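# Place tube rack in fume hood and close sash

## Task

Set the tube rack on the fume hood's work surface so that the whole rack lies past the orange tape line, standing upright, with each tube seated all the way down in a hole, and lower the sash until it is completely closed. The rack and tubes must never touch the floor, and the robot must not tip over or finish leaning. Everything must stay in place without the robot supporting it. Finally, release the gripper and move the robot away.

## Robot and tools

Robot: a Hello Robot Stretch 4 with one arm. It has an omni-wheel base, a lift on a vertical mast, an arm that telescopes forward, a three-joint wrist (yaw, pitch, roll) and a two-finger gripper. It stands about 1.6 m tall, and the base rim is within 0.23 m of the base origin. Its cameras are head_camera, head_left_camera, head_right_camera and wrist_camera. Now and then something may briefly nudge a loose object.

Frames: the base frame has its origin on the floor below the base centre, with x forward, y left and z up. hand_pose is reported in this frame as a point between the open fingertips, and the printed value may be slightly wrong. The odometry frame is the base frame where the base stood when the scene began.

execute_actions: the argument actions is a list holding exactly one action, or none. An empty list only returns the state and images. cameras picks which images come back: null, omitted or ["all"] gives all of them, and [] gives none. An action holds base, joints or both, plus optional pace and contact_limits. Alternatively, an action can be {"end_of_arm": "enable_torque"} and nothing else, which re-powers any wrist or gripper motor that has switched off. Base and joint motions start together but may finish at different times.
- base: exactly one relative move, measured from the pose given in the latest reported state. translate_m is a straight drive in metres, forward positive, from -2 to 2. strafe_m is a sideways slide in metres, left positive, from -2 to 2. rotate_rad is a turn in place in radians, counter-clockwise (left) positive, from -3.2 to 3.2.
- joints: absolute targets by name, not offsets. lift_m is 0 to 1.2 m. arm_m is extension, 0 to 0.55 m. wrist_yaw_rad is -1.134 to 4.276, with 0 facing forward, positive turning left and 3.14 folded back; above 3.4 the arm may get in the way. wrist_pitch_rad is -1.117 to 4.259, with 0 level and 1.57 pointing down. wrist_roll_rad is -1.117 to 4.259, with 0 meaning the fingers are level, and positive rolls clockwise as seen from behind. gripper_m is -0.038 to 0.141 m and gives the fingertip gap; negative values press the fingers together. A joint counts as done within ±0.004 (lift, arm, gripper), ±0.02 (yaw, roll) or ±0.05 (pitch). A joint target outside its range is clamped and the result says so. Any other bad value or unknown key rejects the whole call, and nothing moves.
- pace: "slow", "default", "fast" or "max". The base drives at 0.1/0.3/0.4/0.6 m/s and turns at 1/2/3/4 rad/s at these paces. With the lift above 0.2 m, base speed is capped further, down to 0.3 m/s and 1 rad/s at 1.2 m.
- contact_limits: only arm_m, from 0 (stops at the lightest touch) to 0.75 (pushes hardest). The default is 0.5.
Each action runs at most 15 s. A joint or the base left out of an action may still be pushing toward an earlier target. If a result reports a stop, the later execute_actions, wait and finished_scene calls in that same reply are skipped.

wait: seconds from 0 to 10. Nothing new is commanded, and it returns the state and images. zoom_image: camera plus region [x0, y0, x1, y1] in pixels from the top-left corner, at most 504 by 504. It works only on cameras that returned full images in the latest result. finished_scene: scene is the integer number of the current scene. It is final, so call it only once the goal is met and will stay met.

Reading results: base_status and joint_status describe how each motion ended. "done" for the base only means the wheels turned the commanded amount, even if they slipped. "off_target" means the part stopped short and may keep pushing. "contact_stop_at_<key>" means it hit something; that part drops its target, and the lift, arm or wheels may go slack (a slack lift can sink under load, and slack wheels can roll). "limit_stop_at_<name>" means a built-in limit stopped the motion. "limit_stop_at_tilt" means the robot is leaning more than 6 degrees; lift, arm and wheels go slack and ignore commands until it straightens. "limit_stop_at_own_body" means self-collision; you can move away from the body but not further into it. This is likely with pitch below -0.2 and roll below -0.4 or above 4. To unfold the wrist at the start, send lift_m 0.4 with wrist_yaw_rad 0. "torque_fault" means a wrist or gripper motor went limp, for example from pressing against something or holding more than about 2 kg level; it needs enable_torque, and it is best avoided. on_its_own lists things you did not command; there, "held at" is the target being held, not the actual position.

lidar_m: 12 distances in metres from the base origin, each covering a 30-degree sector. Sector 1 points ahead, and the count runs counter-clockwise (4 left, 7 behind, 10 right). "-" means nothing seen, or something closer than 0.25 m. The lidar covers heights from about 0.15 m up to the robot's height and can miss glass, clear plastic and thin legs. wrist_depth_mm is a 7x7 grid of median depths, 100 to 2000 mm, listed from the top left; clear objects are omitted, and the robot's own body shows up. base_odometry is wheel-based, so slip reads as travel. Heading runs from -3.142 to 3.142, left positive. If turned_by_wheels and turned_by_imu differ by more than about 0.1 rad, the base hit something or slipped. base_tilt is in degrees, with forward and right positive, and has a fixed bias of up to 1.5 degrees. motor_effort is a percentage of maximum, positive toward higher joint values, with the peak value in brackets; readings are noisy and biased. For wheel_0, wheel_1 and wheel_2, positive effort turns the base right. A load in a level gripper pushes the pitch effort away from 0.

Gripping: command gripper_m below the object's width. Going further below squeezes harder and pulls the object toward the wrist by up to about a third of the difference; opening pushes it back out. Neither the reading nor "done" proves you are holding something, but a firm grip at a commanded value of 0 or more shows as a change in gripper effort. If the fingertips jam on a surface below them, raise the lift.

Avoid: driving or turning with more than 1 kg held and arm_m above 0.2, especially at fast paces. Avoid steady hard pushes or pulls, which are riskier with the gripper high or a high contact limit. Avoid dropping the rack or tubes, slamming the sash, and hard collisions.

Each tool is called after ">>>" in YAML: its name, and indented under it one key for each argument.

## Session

>>> execute_actions:
  actions: []

Scene clock: 0.00 s.
base_odometry: x=+0.000 y=+0.000 heading=+0.000 (m, m, rad; odometry frame)
turned_by_wheels: +0.000 (rad since the last result)
turned_by_imu: +0.000 (rad since the last result)
base_tilt: forward=+0.2 right=-0.3 (deg)
lidar_m: 1.79 1.64 1.10 0.96 1.00 1.30 1.70 1.74 2.01 1.85 1.87 2.80
base_status: not commanded
joint_positions: lift_m=+0.241 arm_m=+0.000 wrist_yaw_rad=+3.178 wrist_pitch_rad=+0.005 wrist_roll_rad=+0.018 gripper_m=+0.057
joint_status: not commanded
motor_effort: lift_m=+18 arm_m=+0 wrist_yaw_rad=+1 wrist_pitch_rad=-8 wrist_roll_rad=+0 gripper_m=-3 wheel_0=+0 wheel_1=+0 wheel_2=+0 (%)
hand_pose: x=-0.1205 y=+0.0770 z=+0.4173 quat_wxyz=(-0.018, -0.003, +0.009, +1.000) (m; base frame)
wrist_depth_mm: - 140 256 1921 - 1756 1281 / - 116 140 1863 1921 1708 1255 / - 118 144 1863 1863 1756 1229 / 120 138 188 1863 1921 1661 1255 / 1708 1756 - 1863 1921 1756 1229 / 1537 1708 211 1808 214 1576 1205 / 1060 1060 1138 156 1098 1205 1182
pictures: head_camera, head_left_camera, head_right_camera, wrist_camera
Images, in order (width x height): head_camera 420x560, head_left_camera 420x672, head_right_camera 420x672, wrist_camera 616x392.

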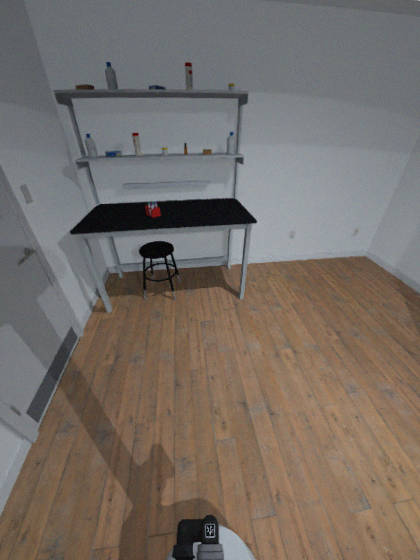

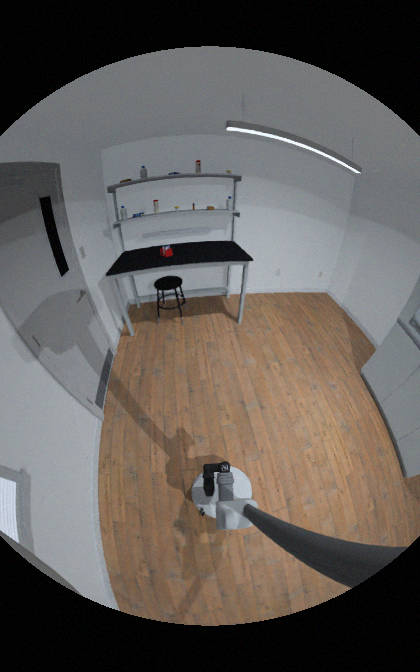

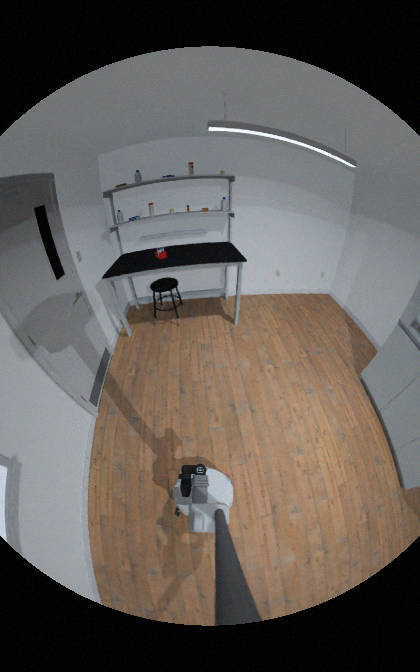

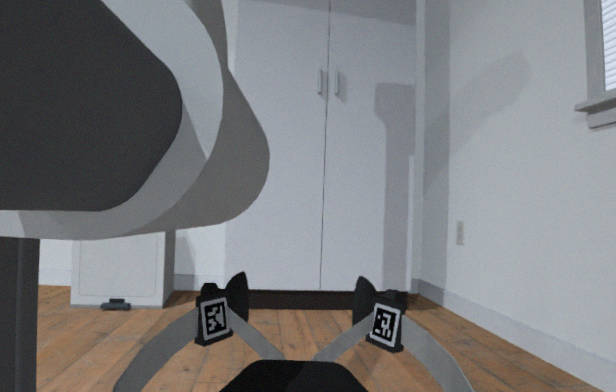

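>>> execute_actions:
  actions:
    - {"base":{"rotate_rad":0.1},"joints":{"lift_m":1.0,"wrist_yaw_rad":0,"wrist_pitch_rad":0.3,"gripper_m":0.12}}
  cameras: []

>>> execute_actions:
  actions:
    - {"base":{"strafe_m":0.33}}
  cameras: []

>>> execute_actions:
  actions:
    - {"base":{"translate_m":0.7}}
  cameras: ["head_camera","wrist_camera"]

Scene clock: 4.13 s.
base_odometry: x=+0.000 y=+0.000 heading=+0.099 (m, m, rad; odometry frame)
turned_by_wheels: +0.099 (rad since the last result)
turned_by_imu: +0.099 (rad since the last result)
base_tilt: forward=+0.3 right=-0.2 (deg)
lidar_m: 1.78 1.47 1.07 0.98 1.04 1.44 1.69 1.75 1.95 1.85 1.92 1.91
base_status: done
joint_positions: lift_m=+1.000 arm_m=+0.000 wrist_yaw_rad=+0.000 wrist_pitch_rad=+0.302 wrist_roll_rad=+0.018 gripper_m=+0.120
joint_status: all done
motor_effort: lift_m=+22(23) arm_m=+0(0) wrist_yaw_rad=+0(3) wrist_pitch_rad=-7(7) wrist_roll_rad=+0(0) gripper_m=+0(2) wheel_0=-5(9) wheel_1=-5(11) wheel_2=-5(8) (%)
hand_pose: x=+0.4464 y=-0.0873 z=+1.0921 quat_wxyz=(+0.989, +0.009, +0.150, -0.001) (m; base frame)
wrist_depth_mm: 1756 - - - - - - / 1756 - - - - - - / 1661 - - - - - - / 1661 - - - - - - / 1661 - - - - - - / 1756 1808 - - 1808 - - / 1708 1661 1756 149 1756 1756 1863
pictures: none
No camera images: the call's "cameras" was empty. Leave "cameras" out to get every camera's image.

Scene clock: 6.57 s.
base_odometry: x=-0.033 y=+0.328 heading=+0.099 (m, m, rad; odometry frame)
turned_by_wheels: +0.000 (rad since the last result)
turned_by_imu: -0.001 (rad since the last result)
base_tilt: forward=+0.2 right=-0.3 (deg)
lidar_m: 1.77 0.98 0.73 0.65 0.69 0.93 1.70 1.79 2.31 2.20 2.27 1.89
base_status: done
joint_positions: lift_m=+1.000 arm_m=+0.000 wrist_yaw_rad=+0.000 wrist_pitch_rad=+0.302 wrist_roll_rad=+0.018 gripper_m=+0.120
joint_status: not commanded
motor_effort: lift_m=+21(22) arm_m=+0(0) wrist_yaw_rad=+0(0) wrist_pitch_rad=-7(7) wrist_roll_rad=+0(0) gripper_m=+1(0) wheel_0=-3(14) wheel_1=+2(13) wheel_2=+0(4) (%)
hand_pose: x=+0.4464 y=-0.0874 z=+1.0922 quat_wxyz=(+0.989, +0.009, +0.150, -0.001) (m; base frame)
wrist_depth_mm: 1182 1808 - - - - - / 1205 1921 - - - - - / 1205 1808 - - - - - / 1205 1661 - - - - - / 1205 1808 - - - - - / 1255 1576 - - - - - / 1255 1618 1708 149 1756 1808 1808
pictures: none
No camera images: the call's "cameras" was empty. Leave "cameras" out to get every camera's image.

Scene clock: 10.40 s.
base_odometry: x=+0.664 y=+0.397 heading=+0.099 (m, m, rad; odometry frame)
turned_by_wheels: +0.000 (rad since the last result)
turned_by_imu: -0.003 (rad since the last result)
base_tilt: forward=+0.2 right=-0.3 (deg)
lidar_m: 1.06 0.95 0.73 0.67 0.73 0.96 2.39 2.55 2.29 2.20 2.75 1.14
base_status: done
joint_positions: lift_m=+1.000 arm_m=+0.000 wrist_yaw_rad=+0.000 wrist_pitch_rad=+0.302 wrist_roll_rad=+0.018 gripper_m=+0.120
joint_status: not commanded
motor_effort: lift_m=+21(21) arm_m=+0(0) wrist_yaw_rad=+2(1) wrist_pitch_rad=-7(7) wrist_roll_rad=+0(0) gripper_m=+0(0) wheel_0=+3(7) wheel_1=+4(9) wheel_2=-2(13) (%)
hand_pose: x=+0.4464 y=-0.0874 z=+1.0922 quat_wxyz=(+0.989, +0.009, +0.150, -0.001) (m; base frame)
wrist_depth_mm: 1281 1366 1537 1576 1576 1499 1576 / 1281 1576 1618 1576 1661 1661 1661 / 1255 1661 1618 1661 1618 1708 1708 / 1118 1078 1138 1078 1205 1255 1808 / 960 1618 1808 960 976 991 991 / 1118 1576 1229 1464 1863 1921 1921 / 1160 1618 1708 149 1808 1808 1756
pictures: head_camera, wrist_camera
Images, in order (width x height): head_camera 420x560, wrist_camera 616x392.

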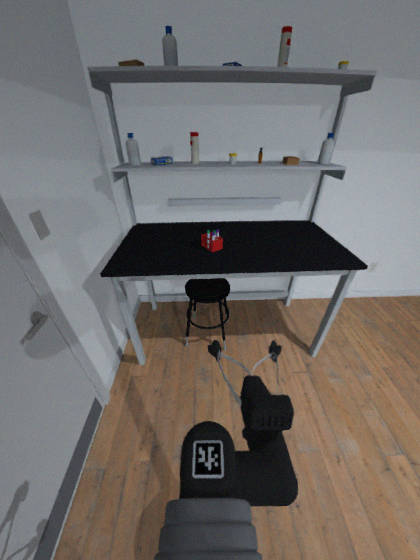

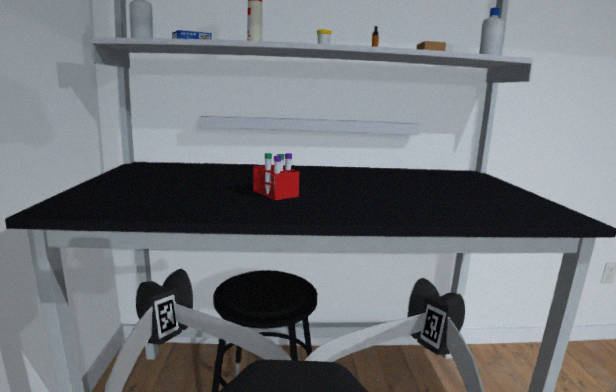

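>>> execute_actions:
  actions:
    - {"base":{"translate_m":0.45},"joints":{"wrist_pitch_rad":0.5,"arm_m":0.1}}
  cameras: ["head_camera","wrist_camera"]

>>> zoom_image:
  camera: "head_camera"
  region: [170,220,260,300]

Scene clock: 13.63 s.
base_odometry: x=+1.112 y=+0.442 heading=+0.099 (m, m, rad; odometry frame)
turned_by_wheels: +0.000 (rad since the last result)
turned_by_imu: -0.002 (rad since the last result)
base_tilt: forward=+0.2 right=-0.3 (deg)
lidar_m: 0.62 0.65 0.69 0.69 0.72 1.00 2.64 2.99 2.29 2.24 0.95 0.69
base_status: done
joint_positions: lift_m=+1.000 arm_m=+0.099 wrist_yaw_rad=+0.000 wrist_pitch_rad=+0.502 wrist_roll_rad=+0.018 gripper_m=+0.120
joint_status: all done
motor_effort: lift_m=+21(21) arm_m=+7(4) wrist_yaw_rad=+2(1) wrist_pitch_rad=-6(6) wrist_roll_rad=+0(0) gripper_m=+1(0) wheel_0=+2(7) wheel_1=+2(10) wheel_2=-1(11) (%)
hand_pose: x=+0.5226 y=-0.0874 z=+1.0392 quat_wxyz=(+0.969, +0.009, +0.248, -0.002) (m; base frame)
wrist_depth_mm: 976 991 1008 991 1008 1025 1025 / 1025 1060 1060 1078 1118 1098 1098 / 854 854 809 904 904 946 976 / 603 603 585 597 640 661 668 / 462 473 480 488 492 500 512 / 379 375 389 399 392 402 421 / 1229 1308 741 149 1366 1397 1499
pictures: head_camera, wrist_camera
Images, in order (width x height): head_camera 420x560, wrist_camera 616x392.

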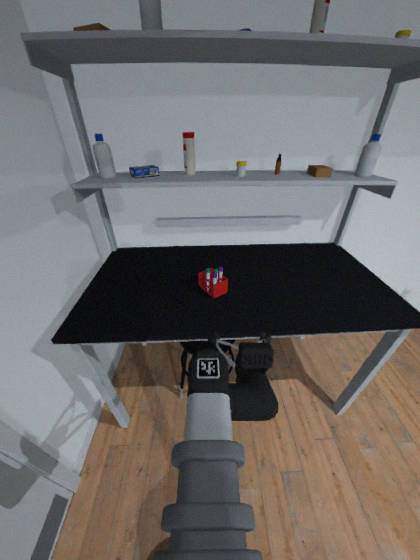

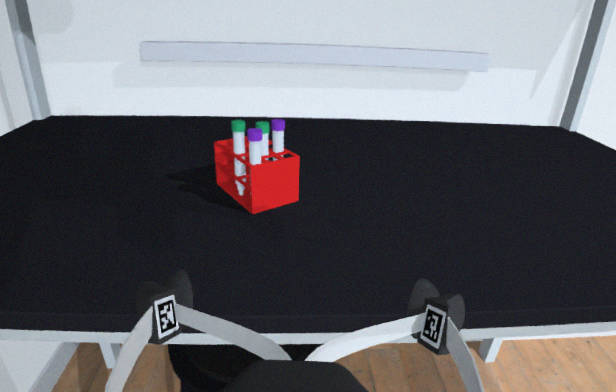

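Region (170, 220, 260, 300) of head_camera's 420x560 image, scaled by 5.600, with more detail than that image has.

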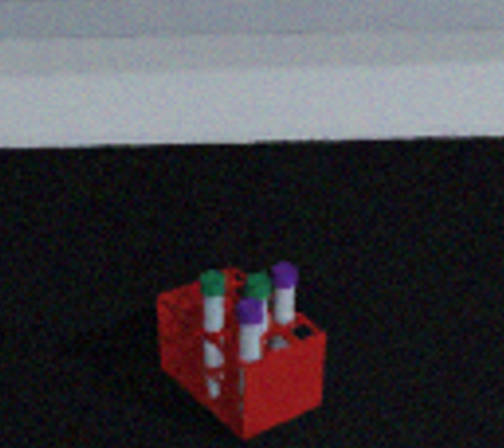

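>>> execute_actions:
  actions:
    - {"base":{"strafe_m":-0.39},"joints":{"arm_m":0,"wrist_pitch_rad":0.3}}
  cameras: []

>>> execute_actions:
  actions:
    - {"base":{"translate_m":0.13}}
  cameras: []

>>> execute_actions:
  actions:
    - {"base":{"rotate_rad":0.6},"joints":{"lift_m":0.93}}
  cameras: ["head_camera","wrist_camera"]

Scene clock: 16.77 s.
base_odometry: x=+1.150 y=+0.054 heading=+0.099 (m, m, rad; odometry frame)
turned_by_wheels: +0.000 (rad since the last result)
turned_by_imu: -0.001 (rad since the last result)
base_tilt: forward=+0.3 right=-0.2 (deg)
lidar_m: 0.64 0.66 0.88 1.07 1.11 1.54 2.87 2.60 1.88 1.86 2.10 0.68
base_status: done
joint_positions: lift_m=+1.000 arm_m=+0.001 wrist_yaw_rad=+0.000 wrist_pitch_rad=+0.302 wrist_roll_rad=+0.018 gripper_m=+0.120
joint_status: all done
motor_effort: lift_m=+21(21) arm_m=-7(5) wrist_yaw_rad=+2(0) wrist_pitch_rad=-8(12) wrist_roll_rad=+0(0) gripper_m=-1(0) wheel_0=+2(11) wheel_1=-4(12) wheel_2=+0(0) (%)
hand_pose: x=+0.4476 y=-0.0874 z=+1.0920 quat_wxyz=(+0.989, +0.009, +0.151, -0.001) (m; base frame)
wrist_depth_mm: 991 991 1042 1008 976 1138 1138 / 1138 1138 1182 1160 1182 1182 1205 / 1182 1182 1160 1182 1205 1205 1229 / 946 1078 1118 1182 1182 1281 1308 / 654 707 732 741 759 778 1366 / 512 477 530 549 525 530 564 / 517 466 469 149 539 549 549
pictures: none
No camera images: the call's "cameras" was empty. Leave "cameras" out to get every camera's image.

Scene clock: 18.50 s.
base_odometry: x=+1.280 y=+0.067 heading=+0.100 (m, m, rad; odometry frame)
turned_by_wheels: +0.000 (rad since the last result)
turned_by_imu: -0.001 (rad since the last result)
base_tilt: forward=+0.3 right=-0.2 (deg)
lidar_m: 0.51 0.53 0.71 1.05 1.15 1.55 3.02 2.59 1.89 2.01 1.91 0.54
base_status: done
joint_positions: lift_m=+1.000 arm_m=+0.001 wrist_yaw_rad=+0.000 wrist_pitch_rad=+0.302 wrist_roll_rad=+0.018 gripper_m=+0.120
joint_status: not commanded
motor_effort: lift_m=+21(21) arm_m=-7(7) wrist_yaw_rad=+1(0) wrist_pitch_rad=-9(8) wrist_roll_rad=+0(1) gripper_m=-1(1) wheel_0=+2(8) wheel_1=+3(10) wheel_2=-1(11) (%)
hand_pose: x=+0.4476 y=-0.0874 z=+1.0920 quat_wxyz=(+0.989, +0.009, +0.151, -0.001) (m; base frame)
wrist_depth_mm: 946 931 878 831 904 750 1025 / 991 1025 1042 1042 1060 1060 1078 / 1060 1042 1078 1098 1098 1118 1118 / 1078 1078 1118 1118 1138 1138 1182 / 640 707 732 741 759 778 1205 / 512 477 525 554 525 530 564 / 415 404 421 149 433 436 449
pictures: none
No camera images: the call's "cameras" was empty. Leave "cameras" out to get every camera's image.

Scene clock: 20.00 s.
base_odometry: x=+1.280 y=+0.067 heading=+0.699 (m, m, rad; odometry frame)
turned_by_wheels: +0.599 (rad since the last result)
turned_by_imu: +0.604 (rad since the last result)
base_tilt: forward=+0.2 right=-0.3 (deg)
lidar_m: 0.55 0.78 1.06 1.15 1.68 2.98 2.38 1.89 2.64 0.71 0.52 0.50
base_status: done
joint_positions: lift_m=+0.930 arm_m=+0.001 wrist_yaw_rad=+0.000 wrist_pitch_rad=+0.302 wrist_roll_rad=+0.018 gripper_m=+0.120
joint_status: all done
motor_effort: lift_m=+14(16) arm_m=-7(7) wrist_yaw_rad=+1(1) wrist_pitch_rad=-8(8) wrist_roll_rad=+0(0) gripper_m=-2(1) wheel_0=-4(7) wheel_1=-6(10) wheel_2=-3(8) (%)
hand_pose: x=+0.4476 y=-0.0874 z=+1.0226 quat_wxyz=(+0.989, +0.009, +0.151, -0.001) (m; base frame)
wrist_depth_mm: 931 1078 1182 1118 1025 904 842 / 960 1118 1336 1205 1078 946 866 / 976 1182 1397 1229 1098 931 854 / 809 842 854 634 917 946 878 / 699 549 559 569 580 591 597 / 831 580 418 421 404 407 433 / 854 1205 1499 149 334 336 342
pictures: head_camera, wrist_camera
Images, in order (width x height): head_camera 420x560, wrist_camera 616x392.

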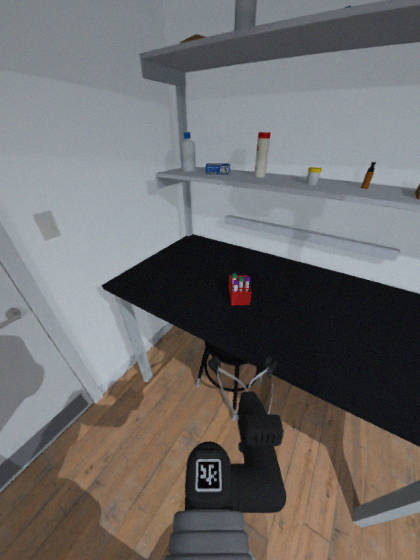

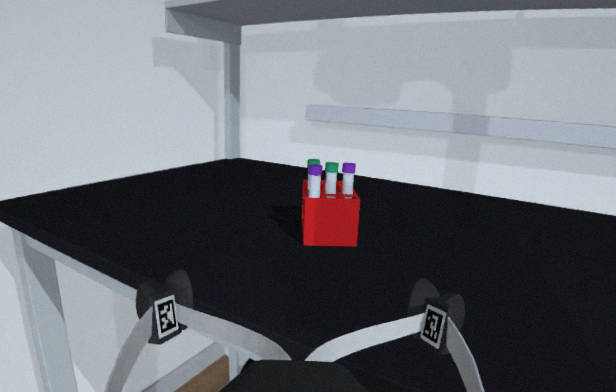

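>>> execute_actions:
  actions:
    - {"base":{"strafe_m":-0.04},"joints":{"lift_m":0.875}}
  cameras: []

>>> execute_actions:
  actions:
    - {"joints":{"arm_m":0.28,"lift_m":0.865}}
  cameras: ["wrist_camera"]

Scene clock: 21.47 s.
base_odometry: x=+1.305 y=+0.037 heading=+0.698 (m, m, rad; odometry frame)
turned_by_wheels: +0.000 (rad since the last result)
turned_by_imu: +0.000 (rad since the last result)
base_tilt: forward=+0.2 right=-0.3 (deg)
lidar_m: 0.51 0.73 1.08 1.19 1.71 2.99 2.40 1.87 2.61 0.67 0.51 0.48
base_status: done
joint_positions: lift_m=+0.875 arm_m=+0.001 wrist_yaw_rad=+0.000 wrist_pitch_rad=+0.302 wrist_roll_rad=+0.018 gripper_m=+0.120
joint_status: all done
motor_effort: lift_m=+14(12) arm_m=-7(7) wrist_yaw_rad=+0(1) wrist_pitch_rad=-9(9) wrist_roll_rad=+0(0) gripper_m=-1(1) wheel_0=+3(11) wheel_1=-3(13) wheel_2=+0(0) (%)
hand_pose: x=+0.4476 y=-0.0874 z=+0.9676 quat_wxyz=(+0.989, +0.009, +0.151, -0.001) (m; base frame)
wrist_depth_mm: 946 1160 1308 1160 1025 891 820 / 976 1160 1366 1182 1025 904 831 / 960 1182 1281 1138 1060 976 866 / 609 621 647 580 683 715 741 / 798 477 424 430 436 452 452 / 1042 1182 359 336 304 309 327 / 991 1229 1430 149 281 253 266
pictures: none
No camera images: the call's "cameras" was empty. Leave "cameras" out to get every camera's image.

Scene clock: 23.43 s.
base_odometry: x=+1.305 y=+0.037 heading=+0.698 (m, m, rad; odometry frame)
turned_by_wheels: +0.000 (rad since the last result)
turned_by_imu: -0.001 (rad since the last result)
base_tilt: forward=+0.1 right=-0.3 (deg)
lidar_m: 0.54 0.74 1.06 1.18 1.71 2.98 2.38 1.87 2.61 0.69 0.51 0.48
base_status: not commanded
joint_positions: lift_m=+0.865 arm_m=+0.279 wrist_yaw_rad=+0.000 wrist_pitch_rad=+0.302 wrist_roll_rad=+0.018 gripper_m=+0.120
joint_status: all done
motor_effort: lift_m=+14(17) arm_m=+7(7) wrist_yaw_rad=+0(0) wrist_pitch_rad=-7(9) wrist_roll_rad=+0(0) gripper_m=+1(1) wheel_0=+3(3) wheel_1=-3(3) wheel_2=+0(0) (%)
hand_pose: x=+0.7251 y=-0.0874 z=+0.9577 quat_wxyz=(+0.989, +0.009, +0.150, -0.001) (m; base frame)
wrist_depth_mm: 820 976 976 891 809 699 647 / 820 1008 1042 904 788 668 634 / 842 991 1060 904 842 750 676 / 564 580 597 310 640 668 676 / 373 382 387 297 407 415 424 / 277 257 289 296 283 287 301 / 224 220 229 148 235 236 241
pictures: wrist_camera
Images, in order (width x height): wrist_camera 616x392.

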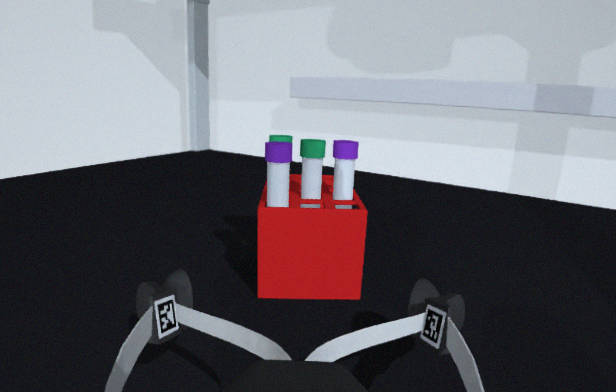

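>>> execute_actions:
  actions:
    - {"joints":{"arm_m":0.41},"pace":"slow"}
  cameras: ["wrist_camera"]

>>> execute_actions:
  actions:
    - {"joints":{"gripper_m":0.0}}
  cameras: []

>>> execute_actions:
  actions:
    - {"joints":{"lift_m":0.93},"pace":"slow"}
  cameras: ["wrist_camera"]

Scene clock: 26.23 s.
base_odometry: x=+1.305 y=+0.037 heading=+0.698 (m, m, rad; odometry frame)
turned_by_wheels: +0.000 (rad since the last result)
turned_by_imu: -0.001 (rad since the last result)
base_tilt: forward=+0.2 right=-0.3 (deg)
lidar_m: 0.53 0.72 1.08 1.19 1.70 3.00 2.39 1.86 2.61 0.68 0.51 0.48
base_status: not commanded
joint_positions: lift_m=+0.865 arm_m=+0.409 wrist_yaw_rad=+0.000 wrist_pitch_rad=+0.302 wrist_roll_rad=+0.018 gripper_m=+0.120
joint_status: all done
motor_effort: lift_m=+14(14) arm_m=+7(9) wrist_yaw_rad=+0(1) wrist_pitch_rad=-8(7) wrist_roll_rad=+0(0) gripper_m=+0(0) wheel_0=+2(2) wheel_1=-3(3) wheel_2=+0(0) (%)
hand_pose: x=+0.8551 y=-0.0874 z=+0.9577 quat_wxyz=(+0.989, +0.009, +0.150, -0.001) (m; base frame)
wrist_depth_mm: 759 904 866 788 691 609 554 / 768 931 891 788 691 569 512 / 788 946 931 831 723 640 580 / 564 569 539 199 569 640 591 / 373 382 366 201 379 415 421 / 276 255 179 176 183 286 303 / 224 218 219 149 192 236 242
pictures: wrist_camera
Images, in order (width x height): wrist_camera 616x392.

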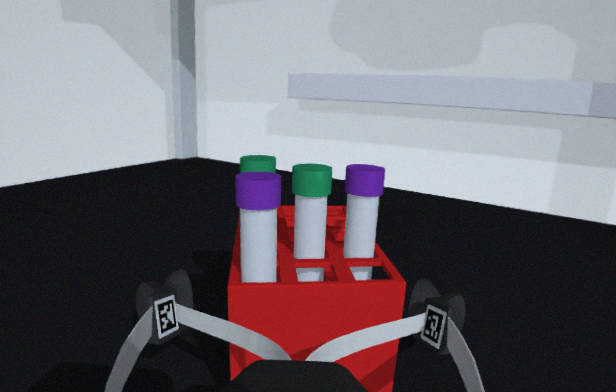

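Scene clock: 28.30 s.
base_odometry: x=+1.305 y=+0.037 heading=+0.698 (m, m, rad; odometry frame)
turned_by_wheels: +0.000 (rad since the last result)
turned_by_imu: -0.001 (rad since the last result)
base_tilt: forward=+0.3 right=-0.3 (deg)
lidar_m: 0.53 0.74 1.08 1.18 1.70 2.99 2.38 1.86 2.61 0.70 0.51 0.48
base_status: not commanded
joint_positions: lift_m=+0.865 arm_m=+0.409 wrist_yaw_rad=+0.000 wrist_pitch_rad=+0.303 wrist_roll_rad=+0.018 gripper_m=+0.001
joint_status: all done
motor_effort: lift_m=+14(14) arm_m=+7(7) wrist_yaw_rad=+1(0) wrist_pitch_rad=-9(10) wrist_roll_rad=+0(0) gripper_m=-37(38) wheel_0=+2(2) wheel_1=-3(3) wheel_2=+0(0) (%)
hand_pose: x=+0.8550 y=-0.0874 z=+0.9575 quat_wxyz=(+0.989, +0.009, +0.151, -0.001) (m; base frame)
wrist_depth_mm: 759 891 866 768 691 603 559 / 768 931 891 768 668 574 517 / 788 946 917 831 715 640 591 / 564 569 151 180 574 640 591 / 368 379 161 185 379 415 421 / 276 278 158 158 163 300 300 / 210 213 161 162 167 167 240
pictures: none
No camera images: the call's "cameras" was empty. Leave "cameras" out to get every camera's image.

Scene clock: 29.73 s.
base_odometry: x=+1.305 y=+0.037 heading=+0.698 (m, m, rad; odometry frame)
turned_by_wheels: +0.000 (rad since the last result)
turned_by_imu: +0.000 (rad since the last result)
base_tilt: forward=+0.2 right=-0.3 (deg)
lidar_m: 0.54 0.73 1.08 1.19 1.71 2.99 2.38 1.86 2.60 0.67 0.49 0.48
base_status: not commanded
joint_positions: lift_m=+0.930 arm_m=+0.409 wrist_yaw_rad=+0.000 wrist_pitch_rad=+0.303 wrist_roll_rad=+0.018 gripper_m=+0.001
joint_status: all done
motor_effort: lift_m=+22(26) arm_m=+7(7) wrist_yaw_rad=+0(1) wrist_pitch_rad=-10(10) wrist_roll_rad=+0(0) gripper_m=-38(39) wheel_0=+2(3) wheel_1=-3(3) wheel_2=+0(0) (%)
hand_pose: x=+0.8550 y=-0.0874 z=+1.0218 quat_wxyz=(+0.989, +0.009, +0.151, -0.001) (m; base frame)
wrist_depth_mm: 750 891 866 788 691 615 564 / 768 931 904 820 699 634 569 / 788 946 904 798 654 591 521 / 798 809 153 181 723 668 603 / 517 530 188 183 530 580 597 / 389 392 158 158 163 421 424 / 294 300 161 163 166 166 336
pictures: wrist_camera
Images, in order (width x height): wrist_camera 616x392.

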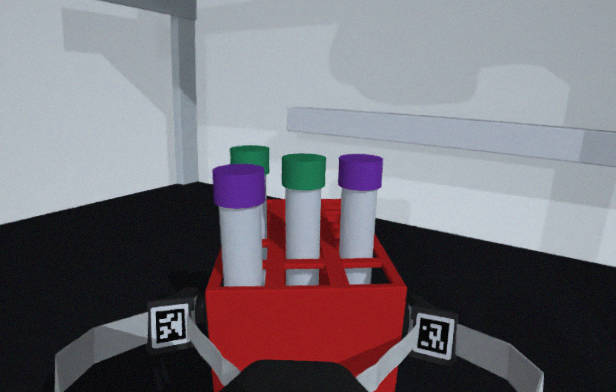

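>>> execute_actions:
  actions:
    - {"joints":{"arm_m":0.03}}
  cameras: []

>>> execute_actions:
  actions:
    - {"base":{"translate_m":-0.4}}
  cameras: []

>>> execute_actions:
  actions:
    - {"base":{"rotate_rad":-2.17},"pace":"slow"}

Scene clock: 32.37 s.
base_odometry: x=+1.305 y=+0.037 heading=+0.698 (m, m, rad; odometry frame)
turned_by_wheels: +0.000 (rad since the last result)
turned_by_imu: -0.001 (rad since the last result)
base_tilt: forward=+0.1 right=-0.3 (deg)
lidar_m: 0.44 0.73 1.09 1.20 1.70 3.00 2.39 1.86 2.61 0.66 0.48 0.49
base_status: not commanded
joint_positions: lift_m=+0.930 arm_m=+0.031 wrist_yaw_rad=+0.000 wrist_pitch_rad=+0.303 wrist_roll_rad=+0.018 gripper_m=+0.001
joint_status: all done
motor_effort: lift_m=+22(22) arm_m=-7(7) wrist_yaw_rad=+1(0) wrist_pitch_rad=-12(11) wrist_roll_rad=+0(0) gripper_m=-38(38) wheel_0=+2(3) wheel_1=-3(3) wheel_2=+0(0) (%)
hand_pose: x=+0.4775 y=-0.0874 z=+1.0216 quat_wxyz=(+0.988, +0.009, +0.151, -0.001) (m; base frame)
wrist_depth_mm: 931 1078 1229 1118 1008 878 788 / 960 1160 1308 1160 1008 904 820 / 976 1205 1308 1160 1042 917 820 / 788 820 153 182 809 917 866 / 564 535 188 185 539 585 597 / 1042 421 158 158 163 424 427 / 809 1229 161 162 167 167 340
pictures: none
No camera images: the call's "cameras" was empty. Leave "cameras" out to get every camera's image.

Scene clock: 35.17 s.
base_odometry: x=+0.999 y=-0.220 heading=+0.698 (m, m, rad; odometry frame)
turned_by_wheels: +0.000 (rad since the last result)
turned_by_imu: +0.001 (rad since the last result)
base_tilt: forward=+0.1 right=-0.2 (deg)
lidar_m: 0.45 1.24 1.34 1.44 2.04 2.65 2.08 1.59 1.57 2.19 0.85 0.82
base_status: done
joint_positions: lift_m=+0.930 arm_m=+0.031 wrist_yaw_rad=+0.000 wrist_pitch_rad=+0.303 wrist_roll_rad=+0.018 gripper_m=+0.001
joint_status: not commanded
motor_effort: lift_m=+22(22) arm_m=-7(7) wrist_yaw_rad=+1(1) wrist_pitch_rad=-12(12) wrist_roll_rad=+0(1) gripper_m=-38(38) wheel_0=-2(4) wheel_1=-5(7) wheel_2=+3(12) (%)
hand_pose: x=+0.4774 y=-0.0874 z=+1.0217 quat_wxyz=(+0.988, +0.009, +0.151, -0.001) (m; base frame)
wrist_depth_mm: 1138 1336 1499 1430 1255 1118 1042 / 1160 1366 1708 1576 1308 1229 1118 / 1160 1366 1661 1499 1397 1229 1098 / 1182 1042 153 181 798 931 976 / 1229 1537 177 184 597 591 603 / 1255 1229 158 159 163 609 535 / 1205 1336 161 163 166 167 1255
pictures: none
No camera images: the call's "cameras" was empty. Leave "cameras" out to get every camera's image.

Scene clock: 38.63 s.
base_odometry: x=+0.999 y=-0.220 heading=-1.471 (m, m, rad; odometry frame)
turned_by_wheels: -2.169 (rad since the last result)
turned_by_imu: -2.189 (rad since the last result)
base_tilt: forward=+0.2 right=-0.2 (deg)
lidar_m: 0.44 2.38 0.89 0.82 0.86 1.14 1.35 1.41 1.87 2.67 2.21 1.59
base_status: done
joint_positions: lift_m=+0.930 arm_m=+0.031 wrist_yaw_rad=+0.000 wrist_pitch_rad=+0.303 wrist_roll_rad=+0.018 gripper_m=+0.001
joint_status: not commanded
motor_effort: lift_m=+22(22) arm_m=-7(7) wrist_yaw_rad=+1(1) wrist_pitch_rad=-13(11) wrist_roll_rad=+0(0) gripper_m=-38(39) wheel_0=+5(4) wheel_1=+4(6) wheel_2=+5(8) (%)
hand_pose: x=+0.4775 y=-0.0874 z=+1.0217 quat_wxyz=(+0.988, +0.009, +0.151, -0.001) (m; base frame)
wrist_depth_mm: 1921 1921 1863 1983 1808 1863 1863 / 1921 1983 - - 1863 1921 1808 / - - - - 1281 1430 1808 / - - 154 181 1336 1336 1336 / - - 189 184 1397 1430 1430 / - 1983 158 158 163 1499 1464 / 1499 1499 161 162 167 167 1576
pictures: head_camera, head_left_camera, head_right_camera, wrist_camera
Images, in order (width x height): head_camera 420x560, head_left_camera 420x672, head_right_camera 420x672, wrist_camera 616x392.

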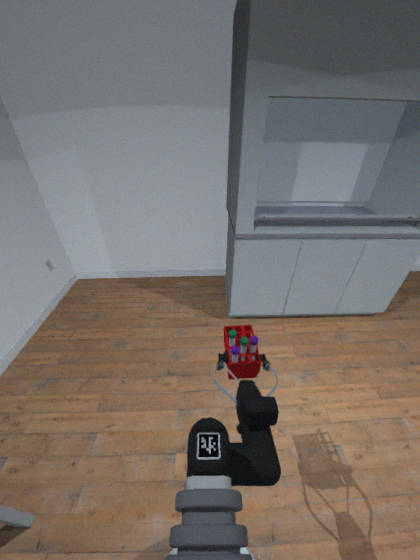

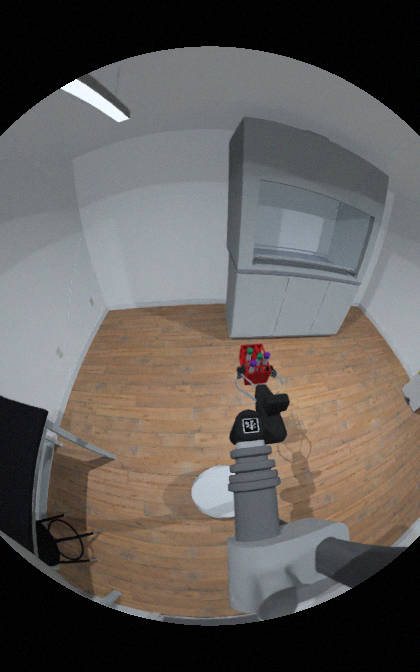

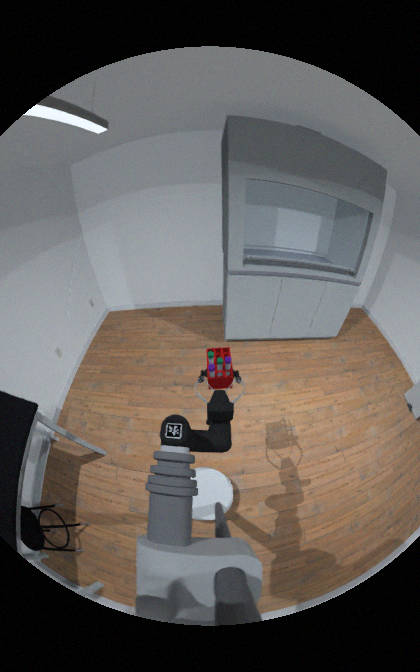

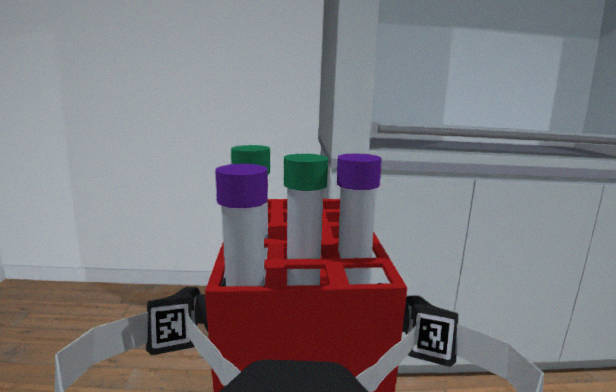

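>>> execute_actions:
  actions:
    - {"base":{"strafe_m":-0.62},"joints":{"lift_m":1.0}}
  cameras: []

>>> execute_actions:
  actions:
    - {"base":{"translate_m":0.65}}
  cameras: ["head_camera","wrist_camera"]

Scene clock: 42.23 s.
base_odometry: x=+0.382 y=-0.282 heading=-1.471 (m, m, rad; odometry frame)
turned_by_wheels: +0.000 (rad since the last result)
turned_by_imu: -0.001 (rad since the last result)
base_tilt: forward=+0.2 right=-0.3 (deg)
lidar_m: 0.44 1.60 2.35 1.43 1.50 1.40 1.35 1.38 1.89 2.03 2.58 1.60
base_status: done
joint_positions: lift_m=+1.000 arm_m=+0.031 wrist_yaw_rad=+0.000 wrist_pitch_rad=+0.303 wrist_roll_rad=+0.018 gripper_m=+0.001
joint_status: all done
motor_effort: lift_m=+22(24) arm_m=-7(7) wrist_yaw_rad=+1(0) wrist_pitch_rad=-11(12) wrist_roll_rad=+0(0) gripper_m=-38(38) wheel_0=+2(11) wheel_1=-4(11) wheel_2=+0(4) (%)
hand_pose: x=+0.4775 y=-0.0874 z=+1.0917 quat_wxyz=(+0.988, +0.009, +0.151, -0.001) (m; base frame)
wrist_depth_mm: 1983 1921 1708 1756 1808 1808 1281 / - 1983 1863 1808 1863 1808 1281 / - - 1366 1921 1863 1661 1308 / - - 152 182 1336 1397 1397 / - - 176 186 1366 1430 - / - - 158 159 163 1464 - / 1576 1618 161 163 166 167 1808
pictures: none
No camera images: the call's "cameras" was empty. Leave "cameras" out to get every camera's image.

Scene clock: 45.90 s.
base_odometry: x=+0.447 y=-0.929 heading=-1.470 (m, m, rad; odometry frame)
turned_by_wheels: +0.001 (rad since the last result)
turned_by_imu: -0.003 (rad since the last result)
base_tilt: forward=+0.1 right=-0.2 (deg)
lidar_m: 0.45 0.91 2.37 1.60 1.53 2.01 1.99 2.06 2.21 1.98 1.29 0.92
base_status: done
joint_positions: lift_m=+1.000 arm_m=+0.031 wrist_yaw_rad=+0.000 wrist_pitch_rad=+0.303 wrist_roll_rad=+0.018 gripper_m=+0.001
joint_status: not commanded
motor_effort: lift_m=+22(22) arm_m=-7(7) wrist_yaw_rad=+1(2) wrist_pitch_rad=-11(12) wrist_roll_rad=+0(0) gripper_m=-39(39) wheel_0=+4(9) wheel_1=+4(9) wheel_2=+0(10) (%)
hand_pose: x=+0.4774 y=-0.0874 z=+1.0917 quat_wxyz=(+0.988, +0.009, +0.151, -0.001) (m; base frame)
wrist_depth_mm: 585 854 1205 1182 1205 1205 1182 / 597 878 1229 1255 1229 1255 1255 / 621 878 1255 1281 1281 1281 1229 / 640 741 153 182 668 820 960 / 668 676 188 185 691 699 707 / 699 683 158 158 163 723 732 / 723 741 161 163 167 166 759
pictures: head_camera, wrist_camera
Images, in order (width x height): head_camera 420x560, wrist_camera 616x392.

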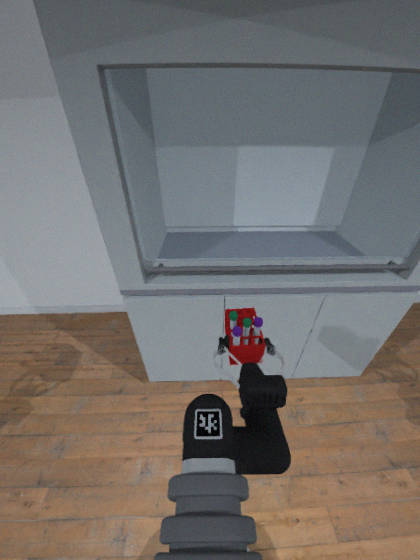

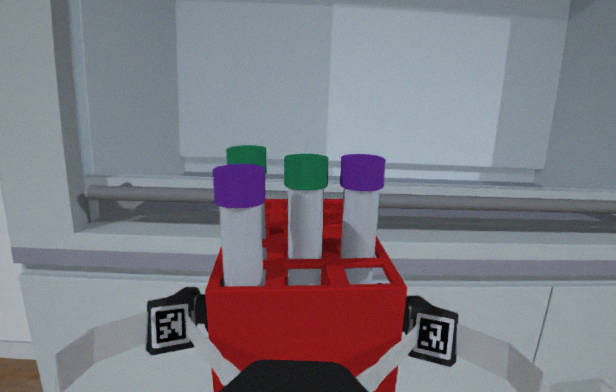

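>>> execute_actions:
  actions:
    - {"base":{"translate_m":-1.05},"joints":{"lift_m":0.92},"pace":"fast"}
  cameras: []

>>> execute_actions:
  actions:
    - {"base":{"rotate_rad":1.57},"pace":"slow"}
  cameras: []

>>> execute_actions:
  actions:
    - {"base":{"translate_m":0.75}}
  cameras: ["head_camera"]

Scene clock: 50.93 s.
base_odometry: x=+0.342 y=+0.116 heading=-1.471 (m, m, rad; odometry frame)
turned_by_wheels: +0.000 (rad since the last result)
turned_by_imu: +0.002 (rad since the last result)
base_tilt: forward=+0.2 right=-0.2 (deg)
lidar_m: 0.44 2.88 1.52 1.42 1.35 0.97 0.94 0.97 1.28 2.04 2.12 2.03
base_status: done
joint_positions: lift_m=+0.920 arm_m=+0.031 wrist_yaw_rad=+0.000 wrist_pitch_rad=+0.303 wrist_roll_rad=+0.018 gripper_m=+0.001
joint_status: all done
motor_effort: lift_m=+15(15) arm_m=-7(7) wrist_yaw_rad=+2(1) wrist_pitch_rad=-11(11) wrist_roll_rad=+0(0) gripper_m=-40(38) wheel_0=-4(9) wheel_1=-3(9) wheel_2=+0(13) (%)
hand_pose: x=+0.4774 y=-0.0874 z=+1.0123 quat_wxyz=(+0.988, +0.009, +0.151, -0.001) (m; base frame)
wrist_depth_mm: - - 1808 - - 1756 - / - - 1808 - - 1863 - / - - 1618 1661 1708 1708 - / - - 153 182 1756 1756 - / - - 188 186 1756 1921 - / 1983 1983 158 158 163 1921 - / 1499 1499 161 162 166 167 1708
pictures: none
No camera images: the call's "cameras" was empty. Leave "cameras" out to get every camera's image.

Scene clock: 53.80 s.
base_odometry: x=+0.342 y=+0.116 heading=+0.098 (m, m, rad; odometry frame)
turned_by_wheels: +1.569 (rad since the last result)
turned_by_imu: +1.582 (rad since the last result)
base_tilt: forward=+0.2 right=-0.3 (deg)
lidar_m: 0.44 1.33 0.97 0.94 0.97 1.30 2.04 2.14 2.03 1.94 2.89 1.53
base_status: done
joint_positions: lift_m=+0.920 arm_m=+0.031 wrist_yaw_rad=+0.000 wrist_pitch_rad=+0.303 wrist_roll_rad=+0.018 gripper_m=+0.001
joint_status: not commanded
motor_effort: lift_m=+15(15) arm_m=-7(7) wrist_yaw_rad=+1(1) wrist_pitch_rad=-12(11) wrist_roll_rad=+0(0) gripper_m=-37(38) wheel_0=-4(9) wheel_1=-4(9) wheel_2=-5(8) (%)
hand_pose: x=+0.4774 y=-0.0874 z=+1.0123 quat_wxyz=(+0.988, +0.009, +0.151, -0.001) (m; base frame)
wrist_depth_mm: 1618 1708 1808 1863 1983 1921 1863 / 1618 1921 1863 1921 1921 1921 1921 / 1464 1661 1756 1808 1921 - - / 1430 - 154 184 1255 - - / 1499 - 189 187 - - - / 1464 - 158 158 163 - - / 1397 1499 161 162 166 166 1708
pictures: none
No camera images: the call's "cameras" was empty. Leave "cameras" out to get every camera's image.

Scene clock: 57.77 s.
base_odometry: x=+1.089 y=+0.189 heading=+0.098 (m, m, rad; odometry frame)
turned_by_wheels: +0.000 (rad since the last result)
turned_by_imu: -0.003 (rad since the last result)
base_tilt: forward=+0.2 right=-0.3 (deg)
lidar_m: 0.45 0.72 0.92 0.93 0.97 1.35 2.82 2.89 2.03 1.99 2.17 0.72
base_status: done
joint_positions: lift_m=+0.920 arm_m=+0.031 wrist_yaw_rad=+0.000 wrist_pitch_rad=+0.303 wrist_roll_rad=+0.018 gripper_m=+0.001
joint_status: not commanded
motor_effort: lift_m=+15(15) arm_m=-7(7) wrist_yaw_rad=+1(1) wrist_pitch_rad=-11(11) wrist_roll_rad=+0(0) gripper_m=-39(39) wheel_0=+2(8) wheel_1=+4(8) wheel_2=+0(13) (%)
hand_pose: x=+0.4774 y=-0.0874 z=+1.0123 quat_wxyz=(+0.988, +0.009, +0.151, -0.001) (m; base frame)
wrist_depth_mm: 1098 1118 1118 1138 1138 1098 1182 / 1160 1138 1160 1182 1182 1205 1229 / 1205 1182 1205 1255 1229 1281 1229 / 750 798 154 182 768 891 1336 / 508 517 187 186 512 564 569 / 496 455 158 158 163 535 549 / 1229 778 161 162 167 166 1499
pictures: head_camera
Images, in order (width x height): head_camera 420x560.

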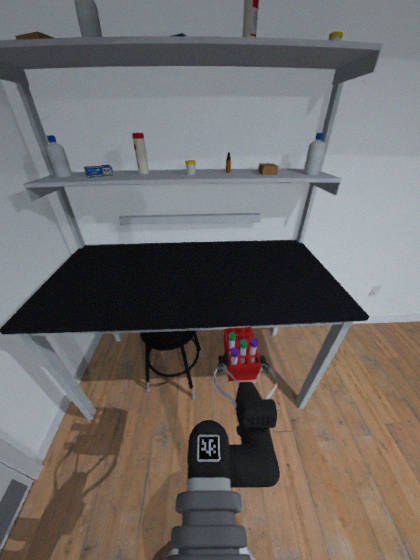

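>>> execute_actions:
  actions:
    - {"joints":{"arm_m":0.40,"lift_m":0.9}}
  cameras: []

>>> execute_actions:
  actions:
    - {"joints":{"lift_m":0.865},"pace":"slow"}
  cameras: ["head_camera"]

>>> execute_actions:
  actions:
    - {"joints":{"gripper_m":0.12}}
  cameras: ["wrist_camera"]

>>> execute_actions:
  actions:
    - {"joints":{"arm_m":0.0}}
  cameras: ["wrist_camera"]

Scene clock: 60.23 s.
base_odometry: x=+1.089 y=+0.189 heading=+0.098 (m, m, rad; odometry frame)
turned_by_wheels: +0.000 (rad since the last result)
turned_by_imu: -0.001 (rad since the last result)
base_tilt: forward=+0.2 right=-0.4 (deg)
lidar_m: 0.67 0.70 0.93 0.93 0.98 1.33 2.82 2.90 2.04 1.99 2.16 0.72
base_status: not commanded
joint_positions: lift_m=+0.900 arm_m=+0.399 wrist_yaw_rad=+0.000 wrist_pitch_rad=+0.303 wrist_roll_rad=+0.018 gripper_m=+0.001
joint_status: all done
motor_effort: lift_m=+14(13) arm_m=+7(10) wrist_yaw_rad=+1(0) wrist_pitch_rad=-10(11) wrist_roll_rad=+0(0) gripper_m=-38(41) wheel_0=+2(2) wheel_1=+4(4) wheel_2=+0(0) (%)
hand_pose: x=+0.8450 y=-0.0874 z=+0.9924 quat_wxyz=(+0.988, +0.009, +0.151, -0.001) (m; base frame)
wrist_depth_mm: 768 788 788 788 809 820 820 / 798 798 820 820 831 854 820 / 831 842 854 854 866 866 878 / 683 707 150 183 699 798 820 / 449 459 162 186 462 504 512 / 336 340 158 158 163 364 368 / 255 259 161 162 166 167 300
pictures: none
No camera images: the call's "cameras" was empty. Leave "cameras" out to get every camera's image.

Scene clock: 61.37 s.
base_odometry: x=+1.089 y=+0.189 heading=+0.098 (m, m, rad; odometry frame)
turned_by_wheels: +0.000 (rad since the last result)
turned_by_imu: +0.000 (rad since the last result)
base_tilt: forward=+0.2 right=-0.2 (deg)
lidar_m: 0.67 0.69 0.91 0.92 0.98 1.36 2.84 2.91 2.03 1.98 2.18 0.71
base_status: not commanded
joint_positions: lift_m=+0.865 arm_m=+0.399 wrist_yaw_rad=+0.000 wrist_pitch_rad=+0.303 wrist_roll_rad=+0.018 gripper_m=+0.001
joint_status: all done
motor_effort: lift_m=+14(13) arm_m=+7(7) wrist_yaw_rad=+1(0) wrist_pitch_rad=-11(11) wrist_roll_rad=+0(1) gripper_m=-37(39) wheel_0=+2(2) wheel_1=+4(4) wheel_2=+0(0) (%)
hand_pose: x=+0.8450 y=-0.0874 z=+0.9574 quat_wxyz=(+0.988, +0.009, +0.151, -0.001) (m; base frame)
wrist_depth_mm: 778 798 798 798 809 809 809 / 798 788 798 820 820 842 854 / 854 842 842 831 866 866 866 / 554 574 150 183 564 668 676 / 368 377 160 186 379 410 418 / 274 278 158 158 162 300 300 / 209 214 161 163 167 166 240
pictures: head_camera
Images, in order (width x height): head_camera 420x560.

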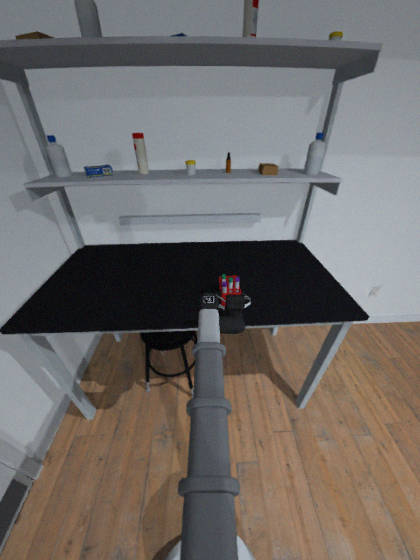

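Scene clock: 63.43 s.
base_odometry: x=+1.089 y=+0.189 heading=+0.098 (m, m, rad; odometry frame)
turned_by_wheels: +0.000 (rad since the last result)
turned_by_imu: -0.001 (rad since the last result)
base_tilt: forward=+0.2 right=-0.2 (deg)
lidar_m: 0.68 0.70 0.92 0.92 0.97 1.35 2.82 2.90 2.03 1.99 2.15 0.73
base_status: not commanded
joint_positions: lift_m=+0.865 arm_m=+0.399 wrist_yaw_rad=+0.000 wrist_pitch_rad=+0.303 wrist_roll_rad=+0.018 gripper_m=+0.120
joint_status: all done
motor_effort: lift_m=+14(14) arm_m=+7(7) wrist_yaw_rad=-1(1) wrist_pitch_rad=-9(10) wrist_roll_rad=+0(0) gripper_m=+0(39) wheel_0=+2(2) wheel_1=+4(4) wheel_2=+0(0) (%)
hand_pose: x=+0.8451 y=-0.0874 z=+0.9576 quat_wxyz=(+0.989, +0.009, +0.151, -0.001) (m; base frame)
wrist_depth_mm: 778 788 788 788 820 820 809 / 798 798 750 820 831 842 842 / 831 842 854 854 866 878 891 / 564 580 500 206 585 668 691 / 370 379 342 210 387 413 421 / 276 255 183 185 190 286 303 / 223 220 219 150 224 236 241
pictures: wrist_camera
Images, in order (width x height): wrist_camera 616x392.

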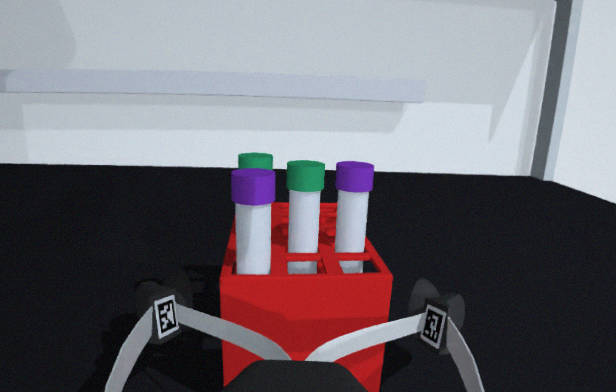

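Scene clock: 65.70 s.
base_odometry: x=+1.089 y=+0.189 heading=+0.098 (m, m, rad; odometry frame)
turned_by_wheels: +0.000 (rad since the last result)
turned_by_imu: -0.001 (rad since the last result)
base_tilt: forward=+0.2 right=-0.3 (deg)
lidar_m: 0.66 0.70 0.93 0.94 0.98 1.34 2.82 2.89 2.05 1.99 2.16 0.72
base_status: not commanded
joint_positions: lift_m=+0.865 arm_m=+0.001 wrist_yaw_rad=+0.000 wrist_pitch_rad=+0.302 wrist_roll_rad=+0.018 gripper_m=+0.120
joint_status: all done
motor_effort: lift_m=+14(14) arm_m=-7(8) wrist_yaw_rad=+1(0) wrist_pitch_rad=-8(9) wrist_roll_rad=+0(0) gripper_m=+0(0) wheel_0=+2(2) wheel_1=+4(4) wheel_2=+0(0) (%)
hand_pose: x=+0.4476 y=-0.0874 z=+0.9576 quat_wxyz=(+0.989, +0.009, +0.151, -0.001) (m; base frame)
wrist_depth_mm: 1182 1138 1138 1160 1182 1182 1182 / 1160 1182 1182 1182 1229 1205 1255 / 1205 1205 1229 1098 1255 1281 1281 / 569 591 615 569 654 676 707 / 508 512 521 525 539 549 554 / 1366 820 1366 1397 1397 1397 1430 / 1281 750 931 149 1397 1537 1499
pictures: wrist_camera
Images, in order (width x height): wrist_camera 616x392.

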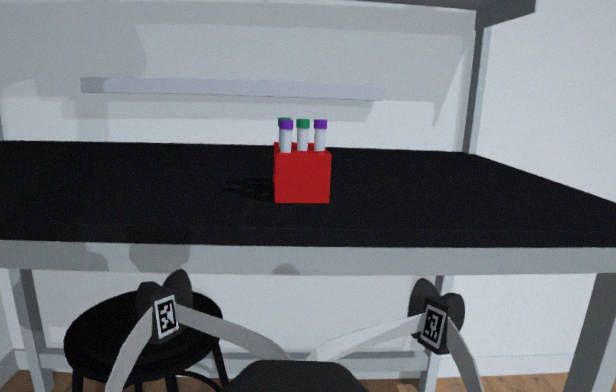

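>>> execute_actions:
  actions:
    - {"base":{"translate_m":-0.75},"joints":{"lift_m":1.1,"wrist_roll_rad":1.57,"wrist_pitch_rad":0.75,"gripper_m":0.07},"pace":"fast"}
  cameras: []

>>> execute_actions:
  actions:
    - {"base":{"rotate_rad":-1.57},"pace":"fast"}
  cameras: []

>>> execute_actions:
  actions:
    - {"base":{"translate_m":1.35},"pace":"fast"}

Scene clock: 69.80 s.
base_odometry: x=+0.342 y=+0.116 heading=+0.098 (m, m, rad; odometry frame)
turned_by_wheels: +0.000 (rad since the last result)
turned_by_imu: +0.001 (rad since the last result)
base_tilt: forward=+0.3 right=-0.3 (deg)
lidar_m: 1.42 1.33 0.96 0.93 0.97 1.31 2.05 2.13 2.05 1.92 2.88 1.52
base_status: done
joint_positions: lift_m=+1.100 arm_m=+0.001 wrist_yaw_rad=+0.000 wrist_pitch_rad=+0.751 wrist_roll_rad=+1.570 gripper_m=+0.070
joint_status: all done
motor_effort: lift_m=+21(26) arm_m=-7(7) wrist_yaw_rad=+1(1) wrist_pitch_rad=-6(5) wrist_roll_rad=+2(6) gripper_m=-1(3) wheel_0=-3(4) wheel_1=-2(11) wheel_2=+0(13) (%)
hand_pose: x=+0.3830 y=-0.0874 z=+1.0810 quat_wxyz=(+0.658, +0.657, +0.260, -0.259) (m; base frame)
wrist_depth_mm: 1756 1983 - 1863 1537 1229 1078 / 1661 1281 - 1808 1499 1229 1060 / 1618 1983 - 1808 1464 1229 1042 / 1661 1983 - 1808 1464 1255 1060 / 1576 1983 - 1863 1430 1205 1060 / 1537 1205 211 1808 217 1205 1042 / 1464 1098 - 158 1366 1138 1025
pictures: none
No camera images: the call's "cameras" was empty. Leave "cameras" out to get every camera's image.

Scene clock: 72.30 s.
base_odometry: x=+0.342 y=+0.116 heading=-1.471 (m, m, rad; odometry frame)
turned_by_wheels: -1.569 (rad since the last result)
turned_by_imu: -1.584 (rad since the last result)
base_tilt: forward=+0.1 right=-0.4 (deg)
lidar_m: 1.94 2.87 1.50 1.42 1.35 0.98 0.94 0.97 1.30 2.04 2.12 2.01
base_status: done
joint_positions: lift_m=+1.100 arm_m=+0.001 wrist_yaw_rad=+0.000 wrist_pitch_rad=+0.751 wrist_roll_rad=+1.570 gripper_m=+0.070
joint_status: not commanded
motor_effort: lift_m=+21(22) arm_m=-7(7) wrist_yaw_rad=+2(1) wrist_pitch_rad=-5(6) wrist_roll_rad=+1(1) gripper_m=-2(2) wheel_0=+4(7) wheel_1=+6(9) wheel_2=+3(8) (%)
hand_pose: x=+0.3830 y=-0.0874 z=+1.0810 quat_wxyz=(+0.658, +0.657, +0.260, -0.259) (m; base frame)
wrist_depth_mm: 1537 1708 - 1921 1499 1255 1098 / 1499 1661 1983 1863 1464 1255 1060 / 1537 1708 1983 1808 1499 1229 1060 / 1499 1708 1983 1808 1464 1205 1060 / 1464 1661 1983 1808 1464 1205 1042 / 1499 1618 211 1756 217 1229 1042 / - - - 158 1397 1160 1008
pictures: none
No camera images: the call's "cameras" was empty. Leave "cameras" out to get every camera's image.

Scene clock: 77.87 s.
base_odometry: x=+0.477 y=-1.227 heading=-1.470 (m, m, rad; odometry frame)
turned_by_wheels: +0.000 (rad since the last result)
turned_by_imu: -0.006 (rad since the last result)
base_tilt: forward=+0.2 right=-0.2 (deg)
lidar_m: 0.58 0.60 1.97 2.27 1.64 2.03 2.29 2.39 2.11 2.05 0.85 0.59
base_status: done
joint_positions: lift_m=+1.100 arm_m=+0.001 wrist_yaw_rad=+0.000 wrist_pitch_rad=+0.751 wrist_roll_rad=+1.570 gripper_m=+0.070
joint_status: not commanded
motor_effort: lift_m=+21(21) arm_m=-7(7) wrist_yaw_rad=+1(1) wrist_pitch_rad=-5(6) wrist_roll_rad=+2(2) gripper_m=-3(3) wheel_0=+2(10) wheel_1=+4(9) wheel_2=-1(14) (%)
hand_pose: x=+0.3830 y=-0.0874 z=+1.0810 quat_wxyz=(+0.658, +0.657, +0.260, -0.259) (m; base frame)
wrist_depth_mm: 878 946 492 549 699 1008 1060 / 866 931 480 549 699 991 1078 / 866 917 477 544 691 991 1078 / 854 866 484 544 691 976 1060 / 878 854 477 544 683 991 1042 / 854 831 211 530 217 946 1042 / 854 449 462 158 627 946 1025
pictures: head_camera, head_left_camera, head_right_camera, wrist_camera
Images, in order (width x height): head_camera 420x560, head_left_camera 420x672, head_right_camera 420x672, wrist_camera 616x392.

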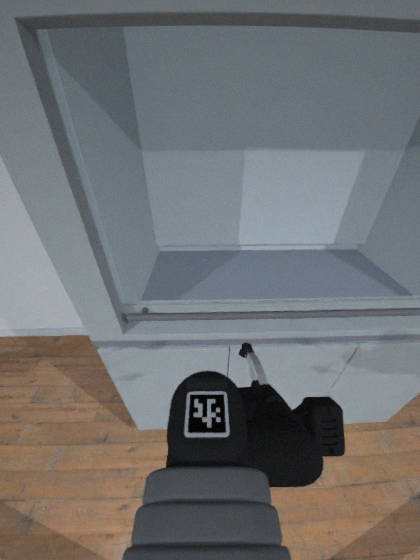

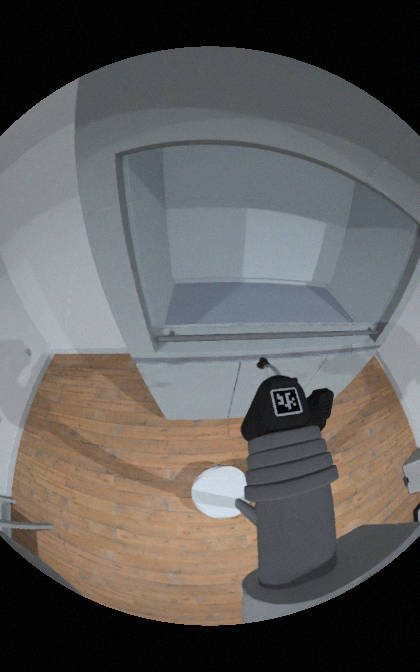

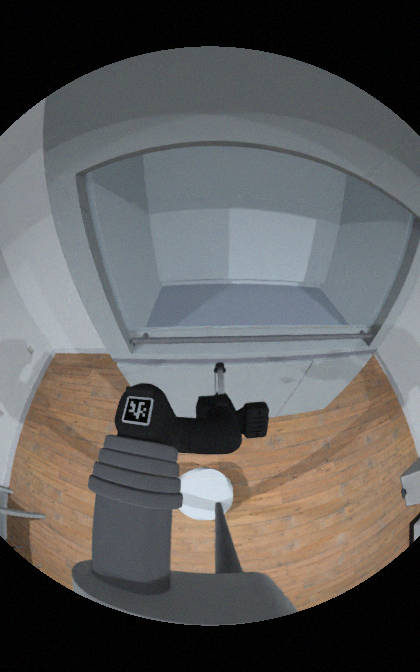

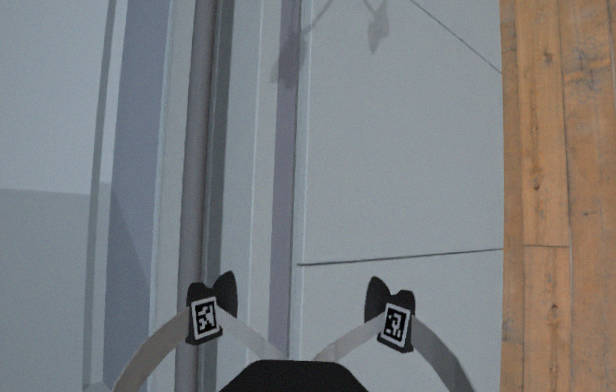

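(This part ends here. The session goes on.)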